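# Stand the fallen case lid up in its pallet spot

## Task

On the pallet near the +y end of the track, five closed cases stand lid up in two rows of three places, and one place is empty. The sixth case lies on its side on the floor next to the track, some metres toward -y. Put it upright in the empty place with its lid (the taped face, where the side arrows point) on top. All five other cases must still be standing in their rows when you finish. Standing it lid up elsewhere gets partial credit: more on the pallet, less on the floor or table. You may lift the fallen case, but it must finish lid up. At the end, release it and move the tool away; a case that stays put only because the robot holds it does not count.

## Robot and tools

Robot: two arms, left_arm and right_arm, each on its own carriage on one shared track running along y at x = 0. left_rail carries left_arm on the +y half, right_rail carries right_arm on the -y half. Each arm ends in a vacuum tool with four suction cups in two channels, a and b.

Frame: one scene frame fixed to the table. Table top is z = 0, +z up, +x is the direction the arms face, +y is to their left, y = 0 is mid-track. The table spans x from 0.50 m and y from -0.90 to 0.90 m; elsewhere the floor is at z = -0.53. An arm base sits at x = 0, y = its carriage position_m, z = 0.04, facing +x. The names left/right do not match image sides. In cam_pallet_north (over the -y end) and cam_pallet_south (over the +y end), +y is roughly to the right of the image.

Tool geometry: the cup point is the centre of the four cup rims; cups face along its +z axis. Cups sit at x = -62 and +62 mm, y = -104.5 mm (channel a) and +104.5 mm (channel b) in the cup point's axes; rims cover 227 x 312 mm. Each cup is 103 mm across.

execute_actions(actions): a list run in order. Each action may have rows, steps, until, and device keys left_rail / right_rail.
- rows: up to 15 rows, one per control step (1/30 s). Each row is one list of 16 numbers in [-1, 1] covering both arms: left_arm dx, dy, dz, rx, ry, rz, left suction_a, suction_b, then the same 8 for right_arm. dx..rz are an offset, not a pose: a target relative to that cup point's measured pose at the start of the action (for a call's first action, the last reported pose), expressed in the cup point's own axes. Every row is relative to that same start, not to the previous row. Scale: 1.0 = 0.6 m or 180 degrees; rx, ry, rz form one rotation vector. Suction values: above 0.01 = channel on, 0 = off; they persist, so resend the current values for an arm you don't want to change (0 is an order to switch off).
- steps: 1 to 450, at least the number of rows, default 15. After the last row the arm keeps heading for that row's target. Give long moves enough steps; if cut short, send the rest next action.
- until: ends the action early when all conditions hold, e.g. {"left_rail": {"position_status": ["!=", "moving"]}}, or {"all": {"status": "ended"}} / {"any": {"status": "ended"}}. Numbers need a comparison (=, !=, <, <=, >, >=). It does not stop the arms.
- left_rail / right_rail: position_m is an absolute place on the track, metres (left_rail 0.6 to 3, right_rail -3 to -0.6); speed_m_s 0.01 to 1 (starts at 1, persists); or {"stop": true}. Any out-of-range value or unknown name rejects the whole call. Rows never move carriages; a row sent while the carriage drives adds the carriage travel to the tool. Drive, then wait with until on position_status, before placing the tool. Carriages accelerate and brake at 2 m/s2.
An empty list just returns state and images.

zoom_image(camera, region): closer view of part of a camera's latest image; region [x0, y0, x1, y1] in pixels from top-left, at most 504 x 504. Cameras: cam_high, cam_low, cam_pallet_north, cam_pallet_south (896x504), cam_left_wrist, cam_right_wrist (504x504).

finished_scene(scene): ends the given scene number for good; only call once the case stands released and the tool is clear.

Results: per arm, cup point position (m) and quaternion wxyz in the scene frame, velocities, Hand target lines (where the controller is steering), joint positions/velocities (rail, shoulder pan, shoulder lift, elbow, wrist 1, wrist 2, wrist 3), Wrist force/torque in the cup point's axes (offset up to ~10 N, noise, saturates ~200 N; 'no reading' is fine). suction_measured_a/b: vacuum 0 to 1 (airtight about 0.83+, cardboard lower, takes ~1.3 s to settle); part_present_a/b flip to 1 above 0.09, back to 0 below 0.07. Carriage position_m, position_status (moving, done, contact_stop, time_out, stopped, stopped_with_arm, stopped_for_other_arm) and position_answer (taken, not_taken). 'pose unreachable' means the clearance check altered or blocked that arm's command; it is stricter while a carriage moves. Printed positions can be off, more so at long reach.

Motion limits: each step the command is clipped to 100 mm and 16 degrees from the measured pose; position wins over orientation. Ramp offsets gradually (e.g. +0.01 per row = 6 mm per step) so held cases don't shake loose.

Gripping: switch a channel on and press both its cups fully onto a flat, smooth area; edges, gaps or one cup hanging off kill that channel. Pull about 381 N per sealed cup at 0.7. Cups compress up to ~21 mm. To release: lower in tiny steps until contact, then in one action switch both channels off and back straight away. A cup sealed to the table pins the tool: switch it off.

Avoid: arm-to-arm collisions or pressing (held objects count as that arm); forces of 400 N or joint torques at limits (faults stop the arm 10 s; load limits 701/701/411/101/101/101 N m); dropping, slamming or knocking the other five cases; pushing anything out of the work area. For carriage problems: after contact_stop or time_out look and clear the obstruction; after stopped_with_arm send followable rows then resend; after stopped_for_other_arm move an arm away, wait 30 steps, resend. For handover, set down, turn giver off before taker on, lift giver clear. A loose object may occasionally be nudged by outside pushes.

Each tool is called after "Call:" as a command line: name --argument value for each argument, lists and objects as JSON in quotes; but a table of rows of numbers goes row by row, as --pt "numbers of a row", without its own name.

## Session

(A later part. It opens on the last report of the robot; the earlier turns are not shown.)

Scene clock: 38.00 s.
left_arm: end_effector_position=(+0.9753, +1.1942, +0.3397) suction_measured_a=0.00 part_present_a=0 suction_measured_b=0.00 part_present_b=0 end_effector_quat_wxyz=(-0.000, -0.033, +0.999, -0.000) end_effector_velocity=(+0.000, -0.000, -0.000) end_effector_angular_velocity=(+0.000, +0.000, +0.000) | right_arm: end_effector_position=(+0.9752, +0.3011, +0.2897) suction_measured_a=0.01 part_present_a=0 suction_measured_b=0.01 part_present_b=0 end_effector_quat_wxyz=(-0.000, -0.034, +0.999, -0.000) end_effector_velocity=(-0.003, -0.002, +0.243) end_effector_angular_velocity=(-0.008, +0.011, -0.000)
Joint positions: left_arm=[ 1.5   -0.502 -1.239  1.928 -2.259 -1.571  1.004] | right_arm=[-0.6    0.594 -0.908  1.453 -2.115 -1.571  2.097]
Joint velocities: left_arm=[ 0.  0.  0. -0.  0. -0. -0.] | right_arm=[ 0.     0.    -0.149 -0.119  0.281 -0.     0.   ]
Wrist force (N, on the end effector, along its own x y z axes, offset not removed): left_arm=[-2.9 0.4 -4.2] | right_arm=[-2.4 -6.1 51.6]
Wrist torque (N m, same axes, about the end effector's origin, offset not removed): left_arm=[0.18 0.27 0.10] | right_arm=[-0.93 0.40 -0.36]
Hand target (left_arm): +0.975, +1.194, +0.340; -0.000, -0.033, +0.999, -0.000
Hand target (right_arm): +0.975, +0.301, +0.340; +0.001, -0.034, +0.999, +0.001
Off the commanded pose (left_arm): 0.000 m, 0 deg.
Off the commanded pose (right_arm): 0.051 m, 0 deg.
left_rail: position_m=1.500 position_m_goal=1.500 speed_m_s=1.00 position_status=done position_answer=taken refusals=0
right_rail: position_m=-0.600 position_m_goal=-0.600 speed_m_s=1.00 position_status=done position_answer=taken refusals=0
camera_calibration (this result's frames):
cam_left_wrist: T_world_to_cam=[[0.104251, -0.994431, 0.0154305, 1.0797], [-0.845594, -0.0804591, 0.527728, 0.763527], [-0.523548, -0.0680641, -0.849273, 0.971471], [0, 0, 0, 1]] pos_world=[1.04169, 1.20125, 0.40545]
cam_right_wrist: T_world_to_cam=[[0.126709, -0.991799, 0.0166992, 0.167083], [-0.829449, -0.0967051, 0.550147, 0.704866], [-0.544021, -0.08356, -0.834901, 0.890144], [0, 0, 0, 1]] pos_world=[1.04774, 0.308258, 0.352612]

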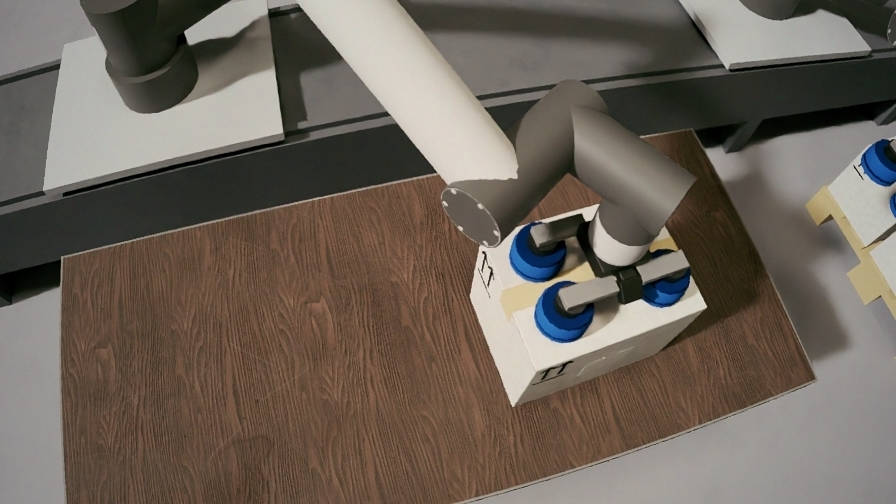

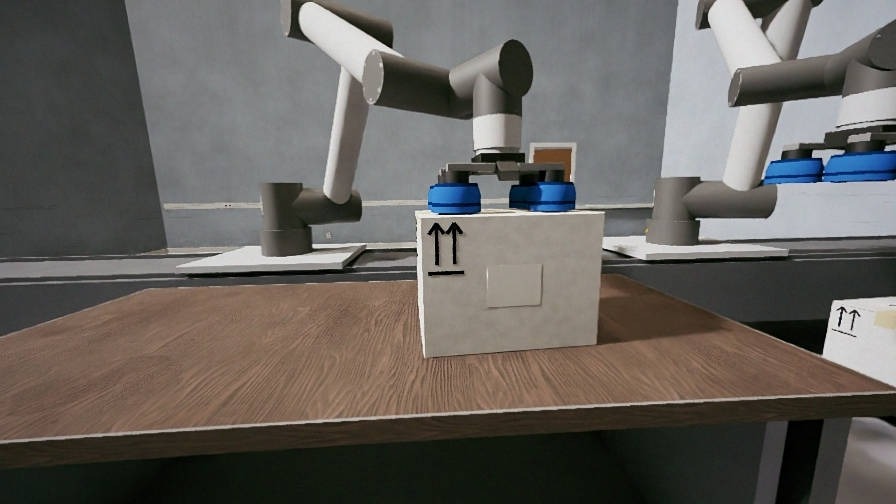

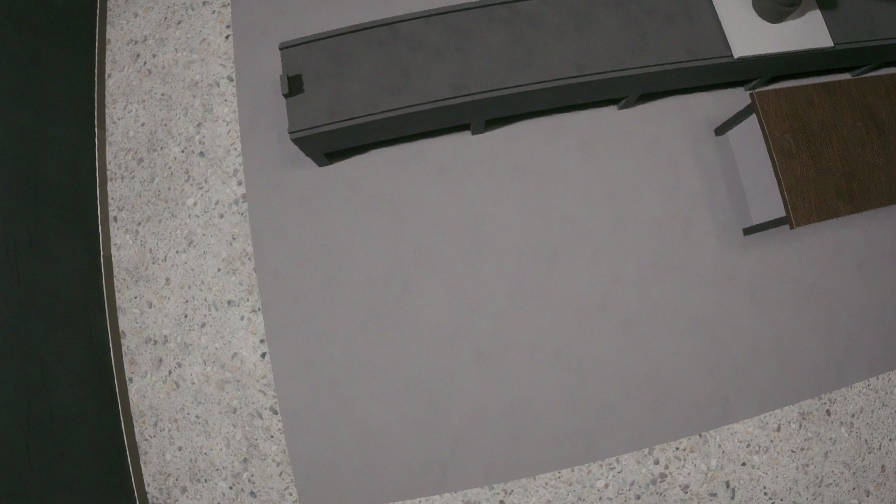

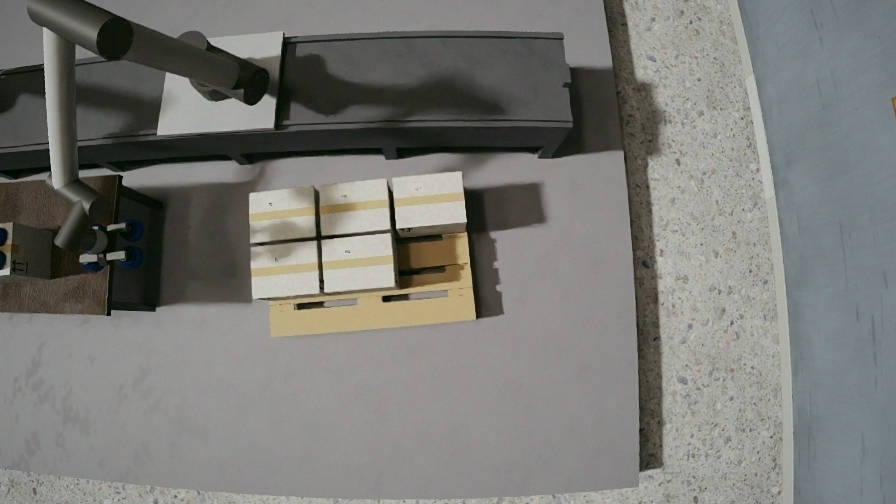

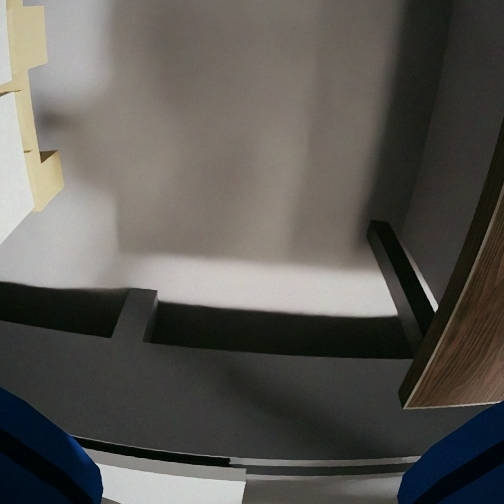

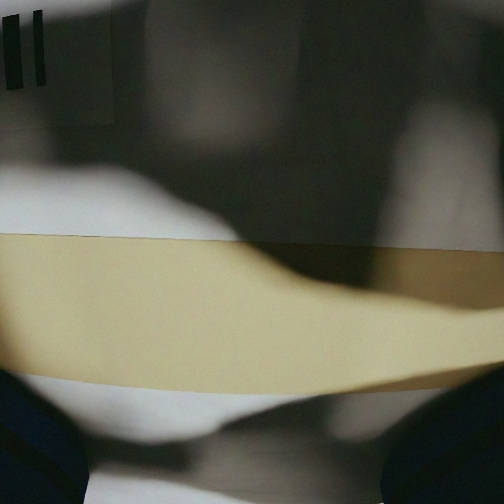

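Call:
zoom_image --camera "cam_low" --region '[400, 300, 620, 380]'

Call:
execute_actions --actions '[]'

Region (400, 300, 620, 380) of cam_low's 896x504 image, scaled by 2.291, with more detail than that image has; it fills the top 183 rows of this view, and the rest is white.

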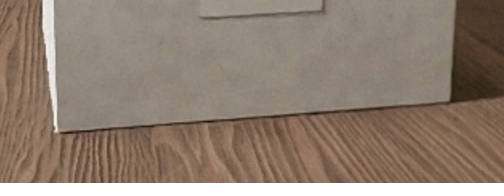

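Scene clock: 38.23 s.
left_arm: end_effector_position=(+0.9753, +1.1942, +0.3397) suction_measured_a=0.00 part_present_a=0 suction_measured_b=0.00 part_present_b=0 end_effector_quat_wxyz=(-0.000, -0.033, +0.999, -0.000) end_effector_velocity=(-0.000, +0.000, -0.000) end_effector_angular_velocity=(+0.000, +0.000, -0.000) | right_arm: end_effector_position=(+0.9753, +0.3011, +0.3311) suction_measured_a=0.01 part_present_a=0 suction_measured_b=0.01 part_present_b=0 end_effector_quat_wxyz=(+0.001, -0.034, +0.999, +0.000) end_effector_velocity=(-0.001, -0.001, +0.066) end_effector_angular_velocity=(+0.002, -0.003, -0.000)
Joint positions: left_arm=[ 1.5   -0.502 -1.239  1.928 -2.259 -1.571  1.004] | right_arm=[-0.6    0.594 -0.933  1.433 -2.072 -1.571  2.097]
Joint velocities: left_arm=[ 0.  0.  0.  0. -0.  0.  0.] | right_arm=[ 0.    -0.    -0.039 -0.031  0.067  0.     0.   ]
Wrist force (N, on the end effector, along its own x y z axes, offset not removed): left_arm=[7.5 1.1 -1.9] | right_arm=[-0.7 -3.5 0.5]
Wrist torque (N m, same axes, about the end effector's origin, offset not removed): left_arm=[0.15 -1.29 -0.09] | right_arm=[-0.24 0.10 -0.37]
Hand target (left_arm): +0.975, +1.194, +0.340; -0.000, -0.033, +0.999, -0.000
Hand target (right_arm): +0.975, +0.301, +0.340; +0.001, -0.034, +0.999, +0.001
Off the commanded pose (left_arm): 0.000 m, 0 deg.
Off the commanded pose (right_arm): 0.009 m, 0 deg.
left_rail: position_m=1.500 position_m_goal=1.500 speed_m_s=1.00 position_status=done position_answer=taken refusals=0
right_rail: position_m=-0.600 position_m_goal=-0.600 speed_m_s=1.00 position_status=done position_answer=taken refusals=0
camera_calibration (this result's frames):
cam_left_wrist: T_world_to_cam=[[0.104251, -0.994431, 0.0154305, 1.0797], [-0.845594, -0.080459, 0.527728, 0.763527], [-0.523548, -0.0680641, -0.849273, 0.971471], [0, 0, 0, 1]] pos_world=[1.04169, 1.20125, 0.40545]
cam_right_wrist: T_world_to_cam=[[0.126678, -0.99182, 0.0156495, 0.166824], [-0.830511, -0.097422, 0.548416, 0.684025], [-0.542406, -0.0824693, -0.836059, 0.923188], [0, 0, 0, 1]] pos_world=[1.0477, 0.308233, 0.394099]

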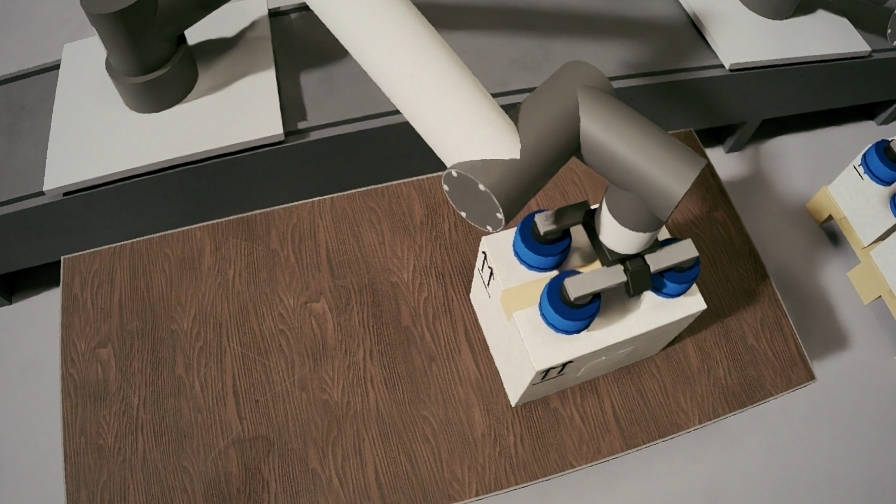

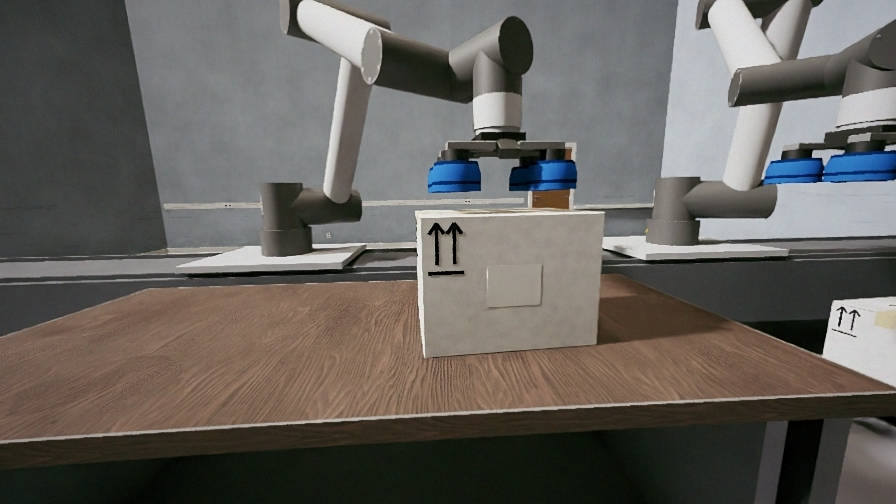

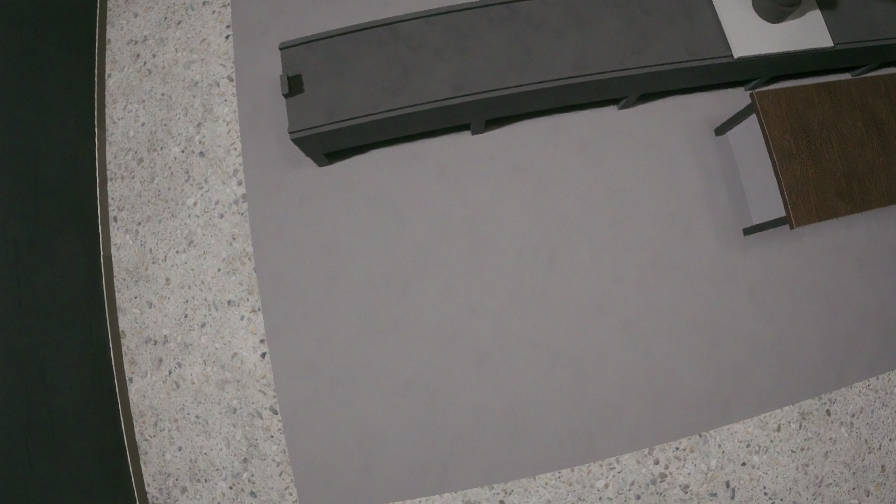

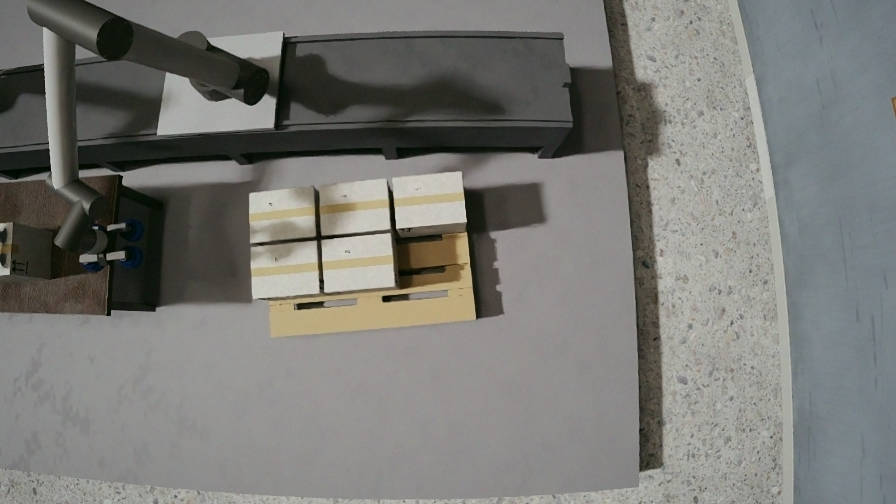

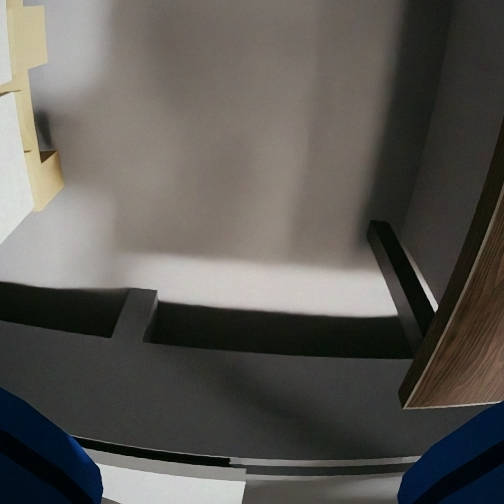

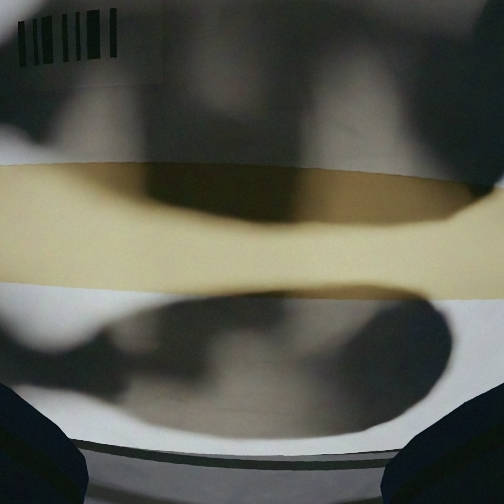

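Clear of the case. Now swap the carriages.

Call:
execute_actions --actions '[{"right_rail": {"position_m": -2.2}, "left_rail": {"position_m": 0.6}, "steps": 1}]'

Scene clock: 38.43 s.
left_arm: end_effector_position=(+0.9753, +1.1942, +0.3397) suction_measured_a=0.00 part_present_a=0 suction_measured_b=0.00 part_present_b=0 end_effector_quat_wxyz=(-0.000, -0.033, +0.999, -0.000) end_effector_velocity=(-0.000, -0.006, -0.000) end_effector_angular_velocity=(+0.000, +0.000, +0.000) | right_arm: end_effector_position=(+0.9752, +0.3010, +0.3377) suction_measured_a=0.01 part_present_a=0 suction_measured_b=0.01 part_present_b=0 end_effector_quat_wxyz=(+0.001, -0.034, +0.999, +0.000) end_effector_velocity=(+0.001, -0.008, +0.015) end_effector_angular_velocity=(-0.000, +0.001, +0.000)
Joint positions: left_arm=[ 1.5   -0.502 -1.239  1.928 -2.259 -1.571  1.004] | right_arm=[-0.6    0.594 -0.937  1.43  -2.066 -1.571  2.097]
Joint velocities: left_arm=[-0.006  0.    -0.     0.     0.     0.     0.   ] | right_arm=[-0.009  0.    -0.007 -0.012  0.02   0.     0.   ]
Wrist force (N, on the end effector, along its own x y z axes, offset not removed): left_arm=[-2.6 -4.7 -10.5] | right_arm=[0.5 -4.7 -0.2]
Wrist torque (N m, same axes, about the end effector's origin, offset not removed): left_arm=[-0.82 0.10 -0.06] | right_arm=[-0.43 -0.04 -0.33]
Hand target (left_arm): +0.975, +1.192, +0.340; -0.000, -0.033, +0.999, -0.000
Hand target (right_arm): +0.976, +0.299, +0.340; +0.000, -0.034, +0.999, +0.000
Off the commanded pose (left_arm): 0.000 m, 0 deg.
Off the commanded pose (right_arm): 0.003 m, 0 deg.
left_rail: position_m=1.500 position_m_goal=0.600 speed_m_s=1.00 position_status=moving position_answer=taken refusals=0
right_rail: position_m=-0.600 position_m_goal=-2.200 speed_m_s=1.00 position_status=moving position_answer=taken refusals=0
camera_calibration (this result's frames):
cam_left_wrist: T_world_to_cam=[[0.104251, -0.994431, 0.0154304, 1.07966], [-0.845594, -0.0804591, 0.527728, 0.763524], [-0.523548, -0.068064, -0.849273, 0.971468], [0, 0, 0, 1]] pos_world=[1.04169, 1.20121, 0.405449]
cam_right_wrist: T_world_to_cam=[[0.126673, -0.991825, 0.0154035, 0.166698], [-0.83069, -0.0975808, 0.548117, 0.680569], [-0.542133, -0.0822271, -0.83626, 0.928409], [0, 0, 0, 1]] pos_world=[1.04755, 0.308086, 0.400792]

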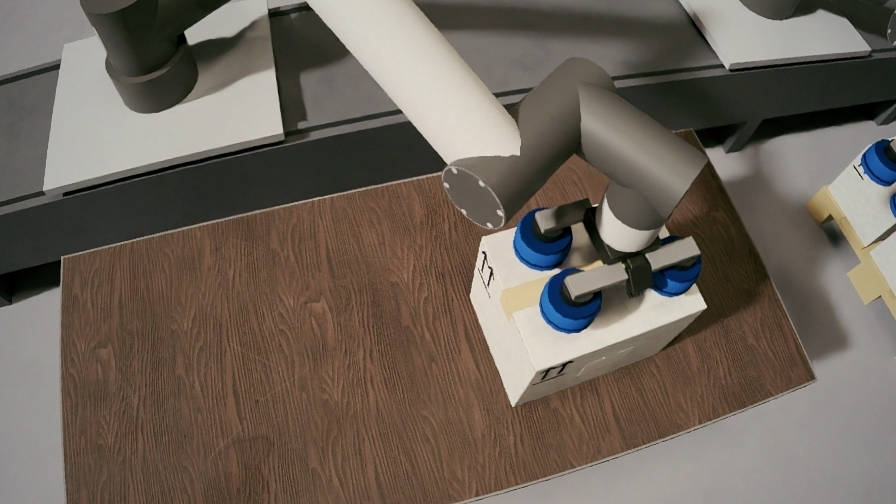

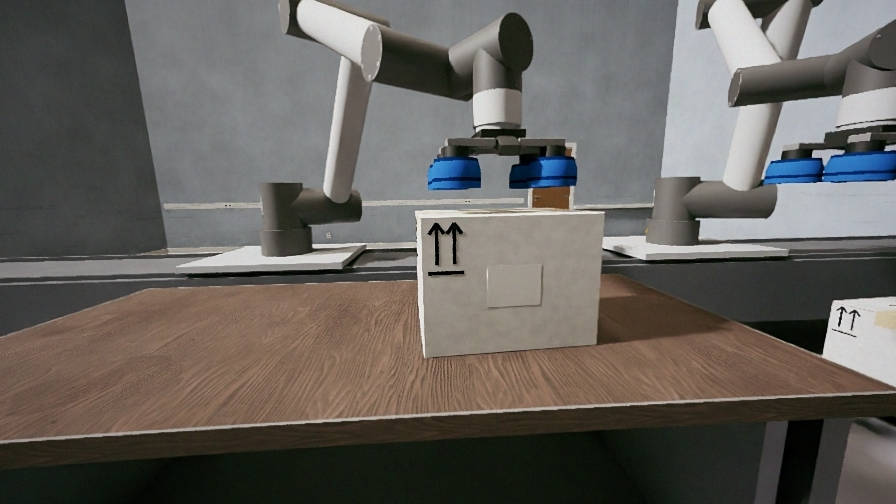

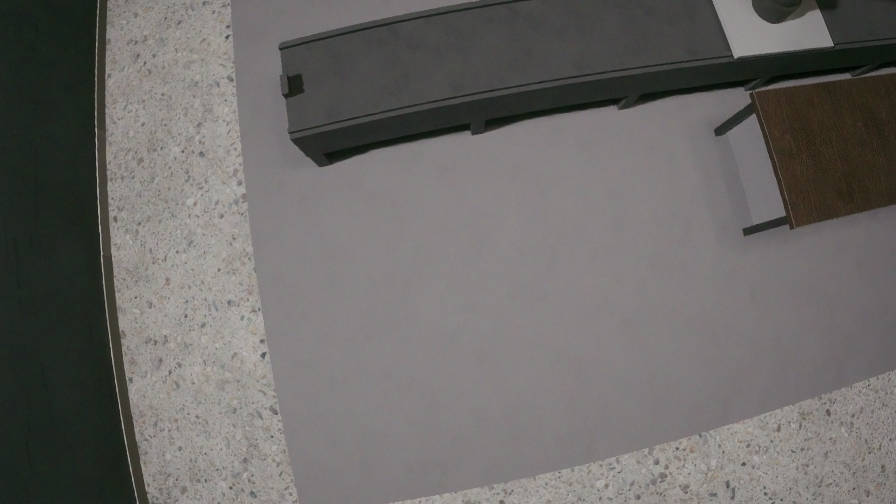

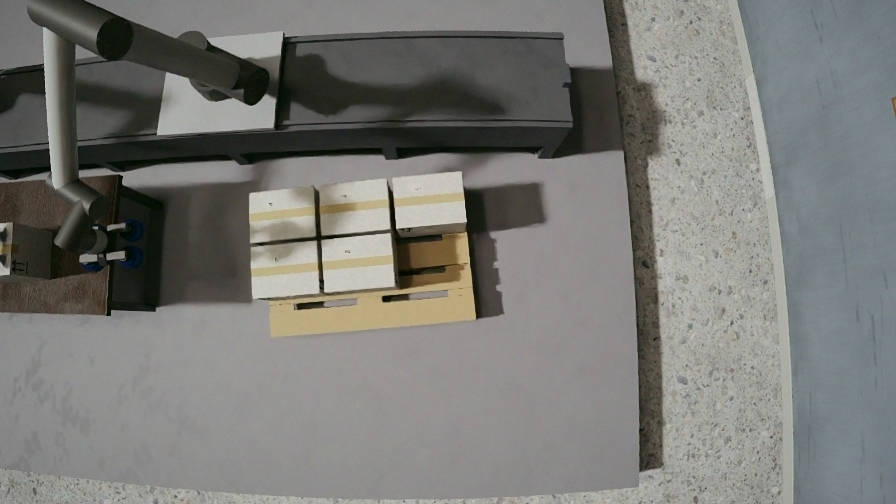

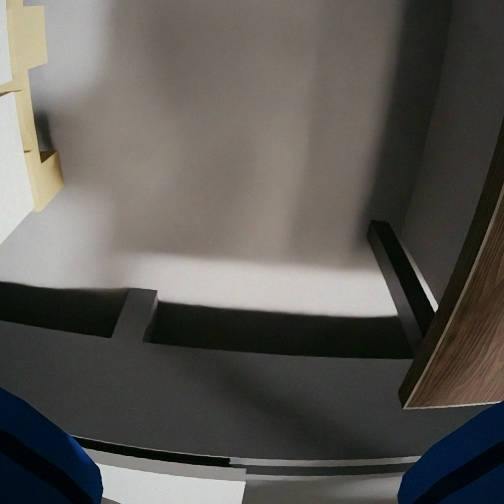

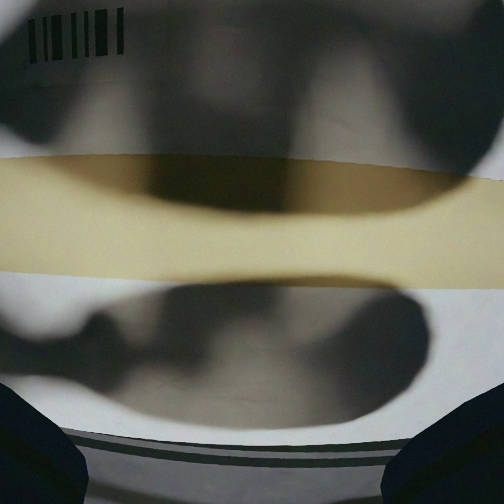

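Template views of the right tool above the lid (z≈0.338) for comparison:

Call:
zoom_image --camera "cam_low" --region '[400, 130, 620, 230]'

Call:
zoom_image --camera "cam_high" --region '[460, 180, 730, 420]'

Region (400, 130, 620, 230) of cam_low's 896x504 image, scaled by 2.291, with more detail than that image has; it fills the top 229 rows of this view, and the rest is white.

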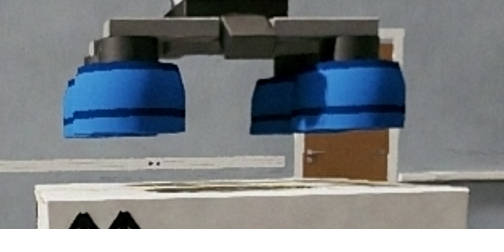

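Region (460, 180, 730, 420) of cam_high's 896x504 image, scaled by 1.867, with more detail than that image has.

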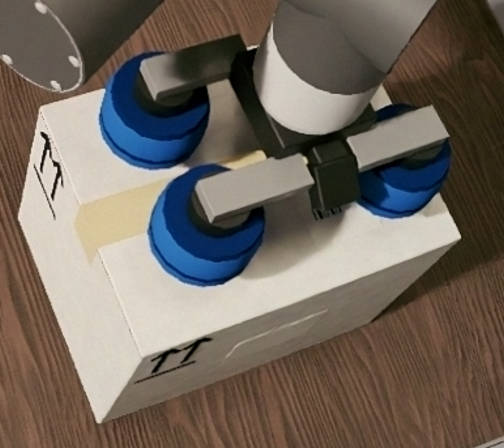

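Call:
execute_actions --actions '[]'

Scene clock: 39.53 s.
left_arm: end_effector_position=(+0.9753, +0.3815, +0.3397) suction_measured_a=0.00 part_present_a=0 suction_measured_b=0.00 part_present_b=0 end_effector_quat_wxyz=(-0.000, -0.033, +0.999, -0.000) end_effector_velocity=(-0.000, -0.595, -0.000) end_effector_angular_velocity=(-0.000, +0.000, +0.000) | right_arm: end_effector_position=(+0.9758, -0.5531, +0.3405) suction_measured_a=0.01 part_present_a=0 suction_measured_b=0.01 part_present_b=0 end_effector_quat_wxyz=(+0.000, -0.034, +0.999, +0.000) end_effector_velocity=(+0.000, -1.000, +0.000) end_effector_angular_velocity=(+0.000, -0.000, -0.000)
Joint positions: left_arm=[ 0.687 -0.502 -1.239  1.928 -2.259 -1.571  1.004] | right_arm=[-1.454  0.594 -0.937  1.426 -2.06  -1.571  2.096]
Joint velocities: left_arm=[-0.595 -0.     0.    -0.     0.    -0.    -0.   ] | right_arm=[-1. -0. -0. -0. -0.  0. -0.]
Wrist force (N, on the end effector, along its own x y z axes, offset not removed): left_arm=[-5.5 -6.9 -8.0] | right_arm=[0.7 -7.4 1.9]
Wrist torque (N m, same axes, about the end effector's origin, offset not removed): left_arm=[-0.77 0.37 0.01] | right_arm=[-0.70 -0.10 -0.36]
Hand target (left_arm): +0.975, +0.356, +0.340; -0.000, -0.033, +0.999, -0.000
Hand target (right_arm): +0.976, -0.599, +0.340; +0.000, -0.034, +0.999, +0.000
Off the commanded pose (left_arm): 0.000 m, 0 deg.
Off the commanded pose (right_arm): 0.000 m, 0 deg.
left_rail: position_m=0.687 position_m_goal=0.600 speed_m_s=1.00 position_status=moving position_answer=taken refusals=0
right_rail: position_m=-1.454 position_m_goal=-2.200 speed_m_s=1.00 position_status=moving position_answer=taken refusals=0
camera_calibration (this result's frames):
cam_left_wrist: T_world_to_cam=[[0.104137, -0.994444, 0.0153911, 0.271653], [-0.845585, -0.0803804, 0.527754, 0.698078], [-0.523585, -0.067973, -0.849258, 0.916103], [0, 0, 0, 1]] pos_world=[1.04165, 0.388526, 0.405413]
cam_right_wrist: T_world_to_cam=[[0.126583, -0.991829, 0.0158974, -0.680595], [-0.830166, -0.0971515, 0.548987, 0.595635], [-0.542957, -0.0826901, -0.83568, 0.86117], [0, 0, 0, 1]] pos_world=[1.04821, -0.545956, 0.403486]

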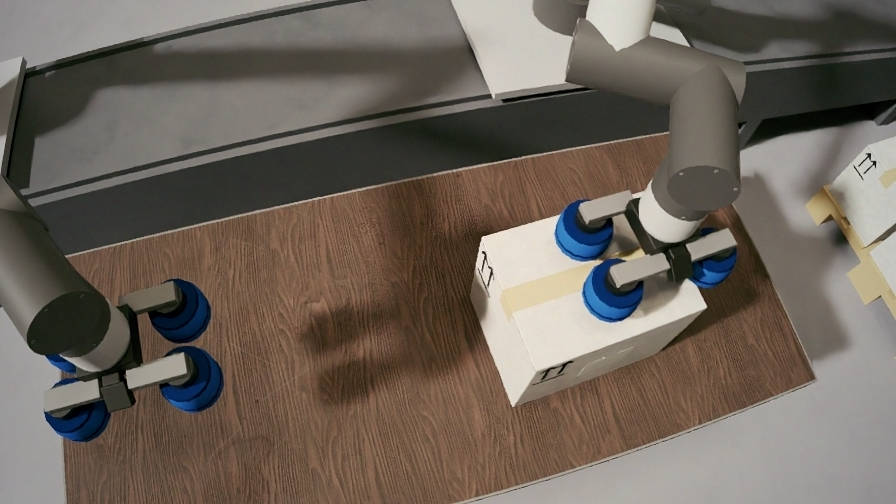

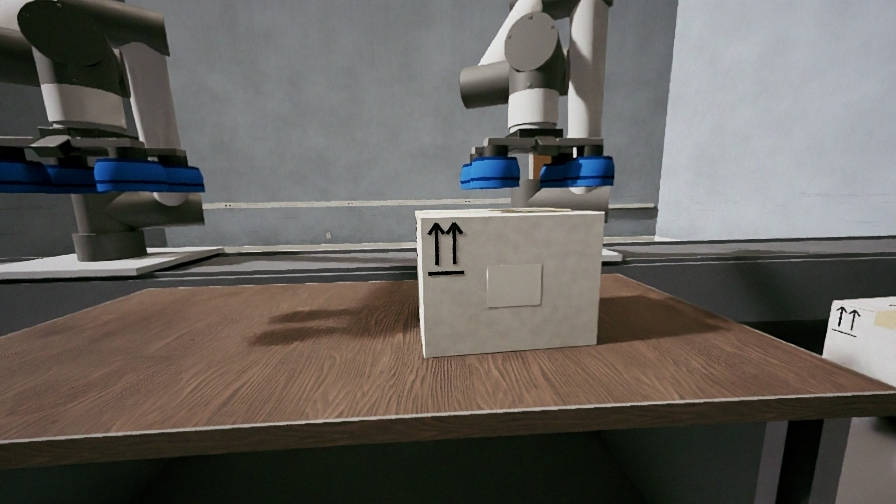

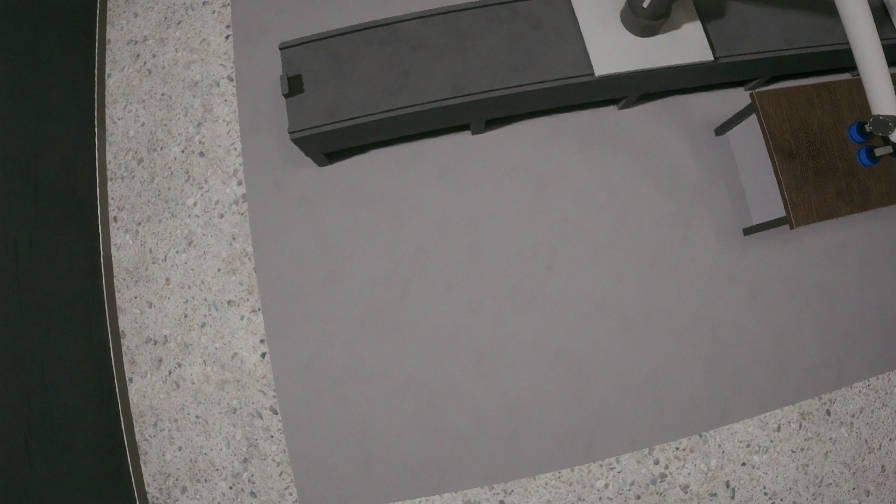

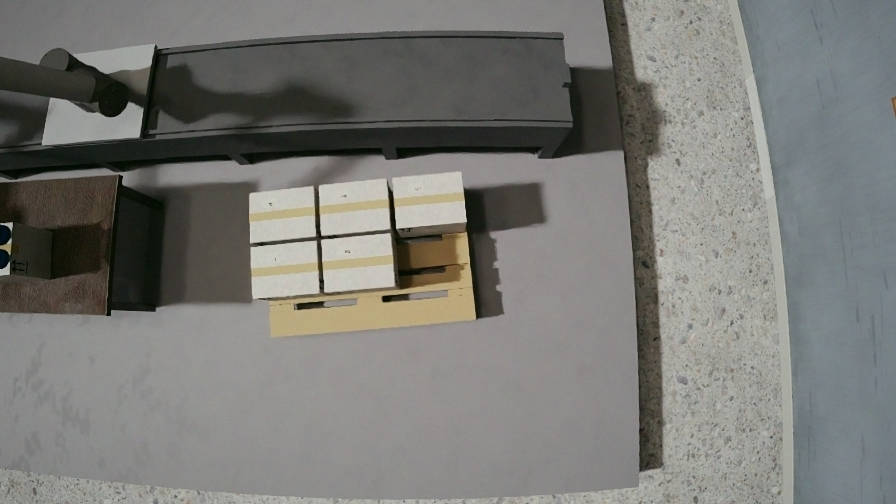

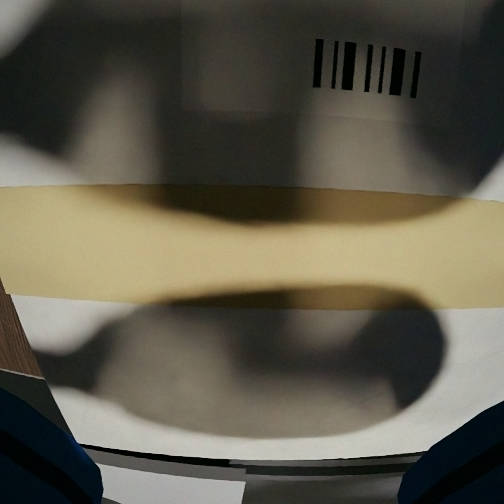

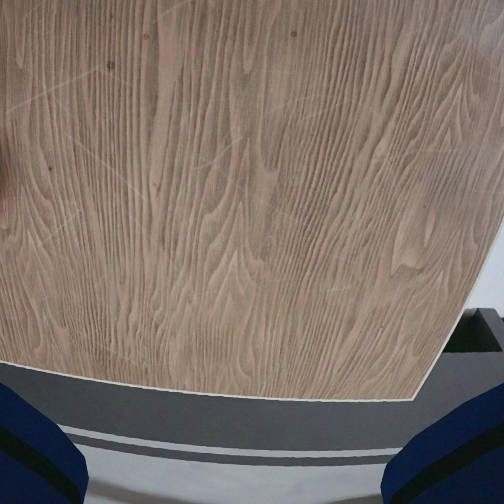

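Call:
execute_actions --actions '[]'

Call:
zoom_image --camera "cam_low" --region '[400, 130, 620, 230]'

Call:
zoom_image --camera "cam_high" --region '[460, 180, 730, 420]'

Scene clock: 40.10 s.
left_arm: end_effector_position=(+0.9753, +0.2943, +0.3397) suction_measured_a=0.00 part_present_a=0 suction_measured_b=0.00 part_present_b=0 end_effector_quat_wxyz=(-0.000, -0.033, +0.999, -0.000) end_effector_velocity=(+0.000, -0.000, -0.000) end_effector_angular_velocity=(+0.000, +0.000, +0.000) | right_arm: end_effector_position=(+0.9758, -1.1148, +0.3405) suction_measured_a=0.01 part_present_a=0 suction_measured_b=0.01 part_present_b=0 end_effector_quat_wxyz=(+0.000, -0.034, +0.999, +0.000) end_effector_velocity=(-0.000, -0.866, -0.000) end_effector_angular_velocity=(-0.000, +0.000, -0.000)
Joint positions: left_arm=[ 0.6   -0.502 -1.239  1.928 -2.259 -1.571  1.004] | right_arm=[-2.016  0.594 -0.937  1.426 -2.06  -1.571  2.096]
Joint velocities: left_arm=[ 0.  0.  0. -0.  0. -0.  0.] | right_arm=[-0.866 -0.    -0.     0.     0.    -0.    -0.   ]
Wrist force (N, on the end effector, along its own x y z axes, offset not removed): left_arm=[-9.8 -6.4 -9.4] | right_arm=[-1.4 -8.8 2.9]
Wrist torque (N m, same axes, about the end effector's origin, offset not removed): left_arm=[-0.82 1.03 -0.12] | right_arm=[-0.74 0.26 -0.38]
Hand target (left_arm): +0.975, +0.294, +0.340; -0.000, -0.033, +0.999, -0.000
Hand target (right_arm): +0.976, -1.152, +0.340; +0.000, -0.034, +0.999, +0.000
Off the commanded pose (left_arm): 0.000 m, 0 deg.
Off the commanded pose (right_arm): 0.000 m, 0 deg.
left_rail: position_m=0.600 position_m_goal=0.600 speed_m_s=1.00 position_status=done position_answer=taken refusals=0
right_rail: position_m=-2.016 position_m_goal=-2.200 speed_m_s=1.00 position_status=moving position_answer=taken refusals=0
camera_calibration (this result's frames):
cam_left_wrist: T_world_to_cam=[[0.104293, -0.994427, 0.0154036, 0.184717], [-0.845569, -0.0805061, 0.527761, 0.691122], [-0.52358, -0.0680666, -0.849253, 0.910218], [0, 0, 0, 1]] pos_world=[1.0417, 0.301283, 0.405412]
cam_right_wrist: T_world_to_cam=[[0.126631, -0.991821, 0.0159857, -1.23775], [-0.830182, -0.0971454, 0.548964, 0.541069], [-0.542921, -0.0827866, -0.835693, 0.814571], [0, 0, 0, 1]] pos_world=[1.04817, -1.10763, 0.40349]

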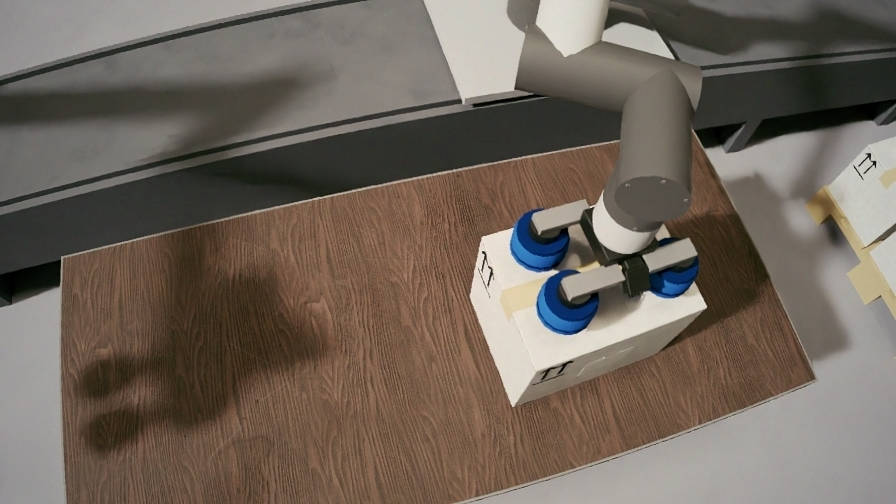

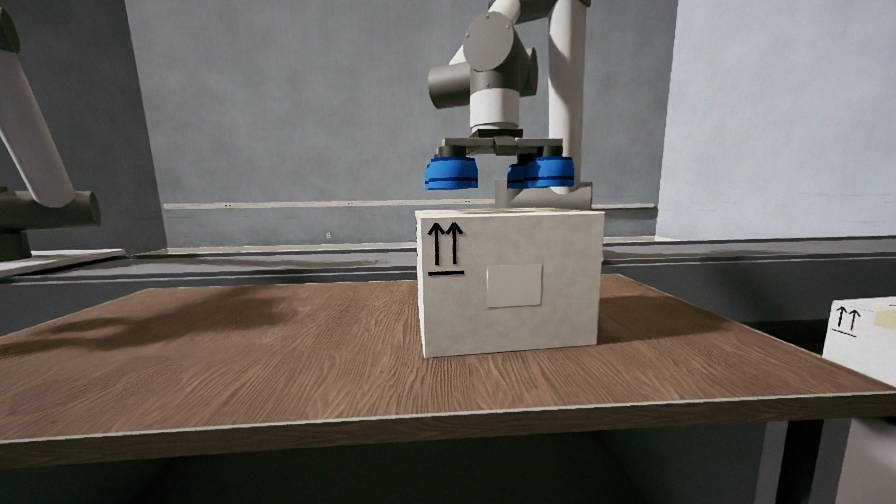

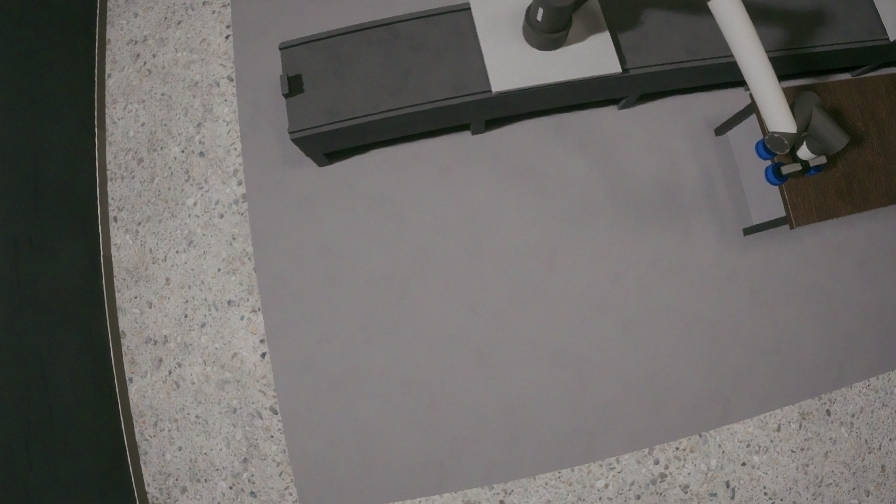

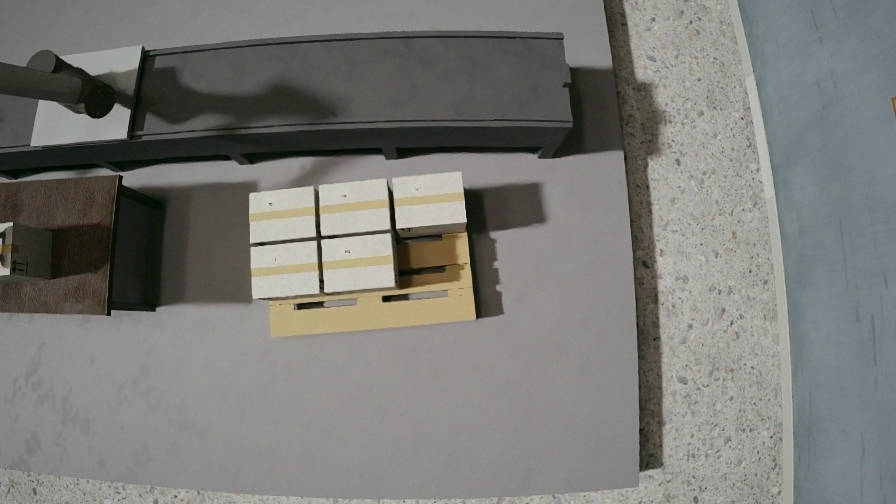

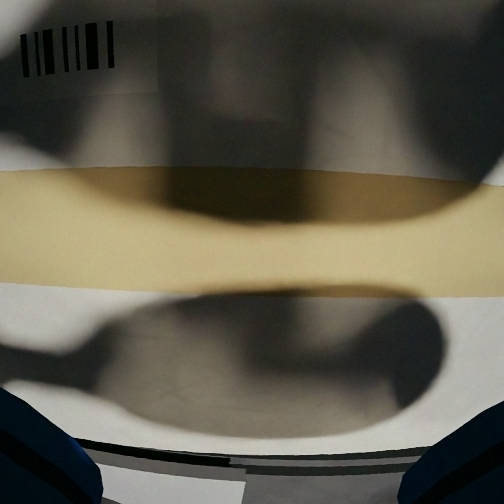

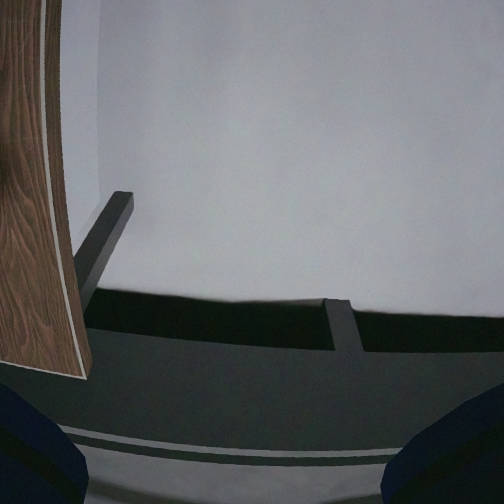

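Region (400, 130, 620, 230) of cam_low's 896x504 image, scaled by 2.291, with more detail than that image has; it fills the top 229 rows of this view, and the rest is white.

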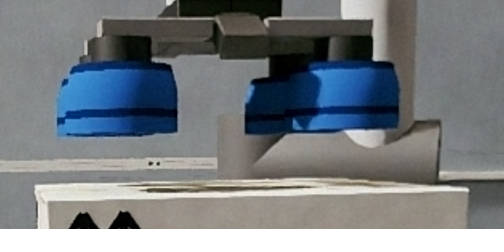

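Region (460, 180, 730, 420) of cam_high's 896x504 image, scaled by 1.867, with more detail than that image has.

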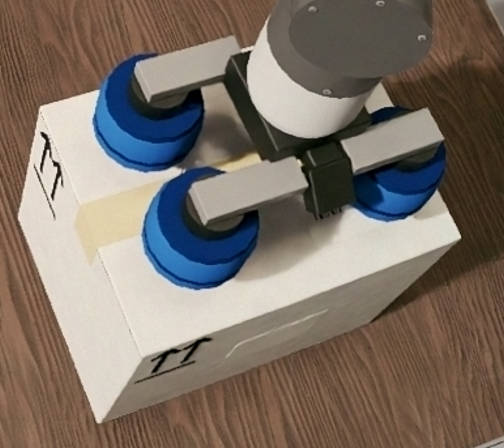

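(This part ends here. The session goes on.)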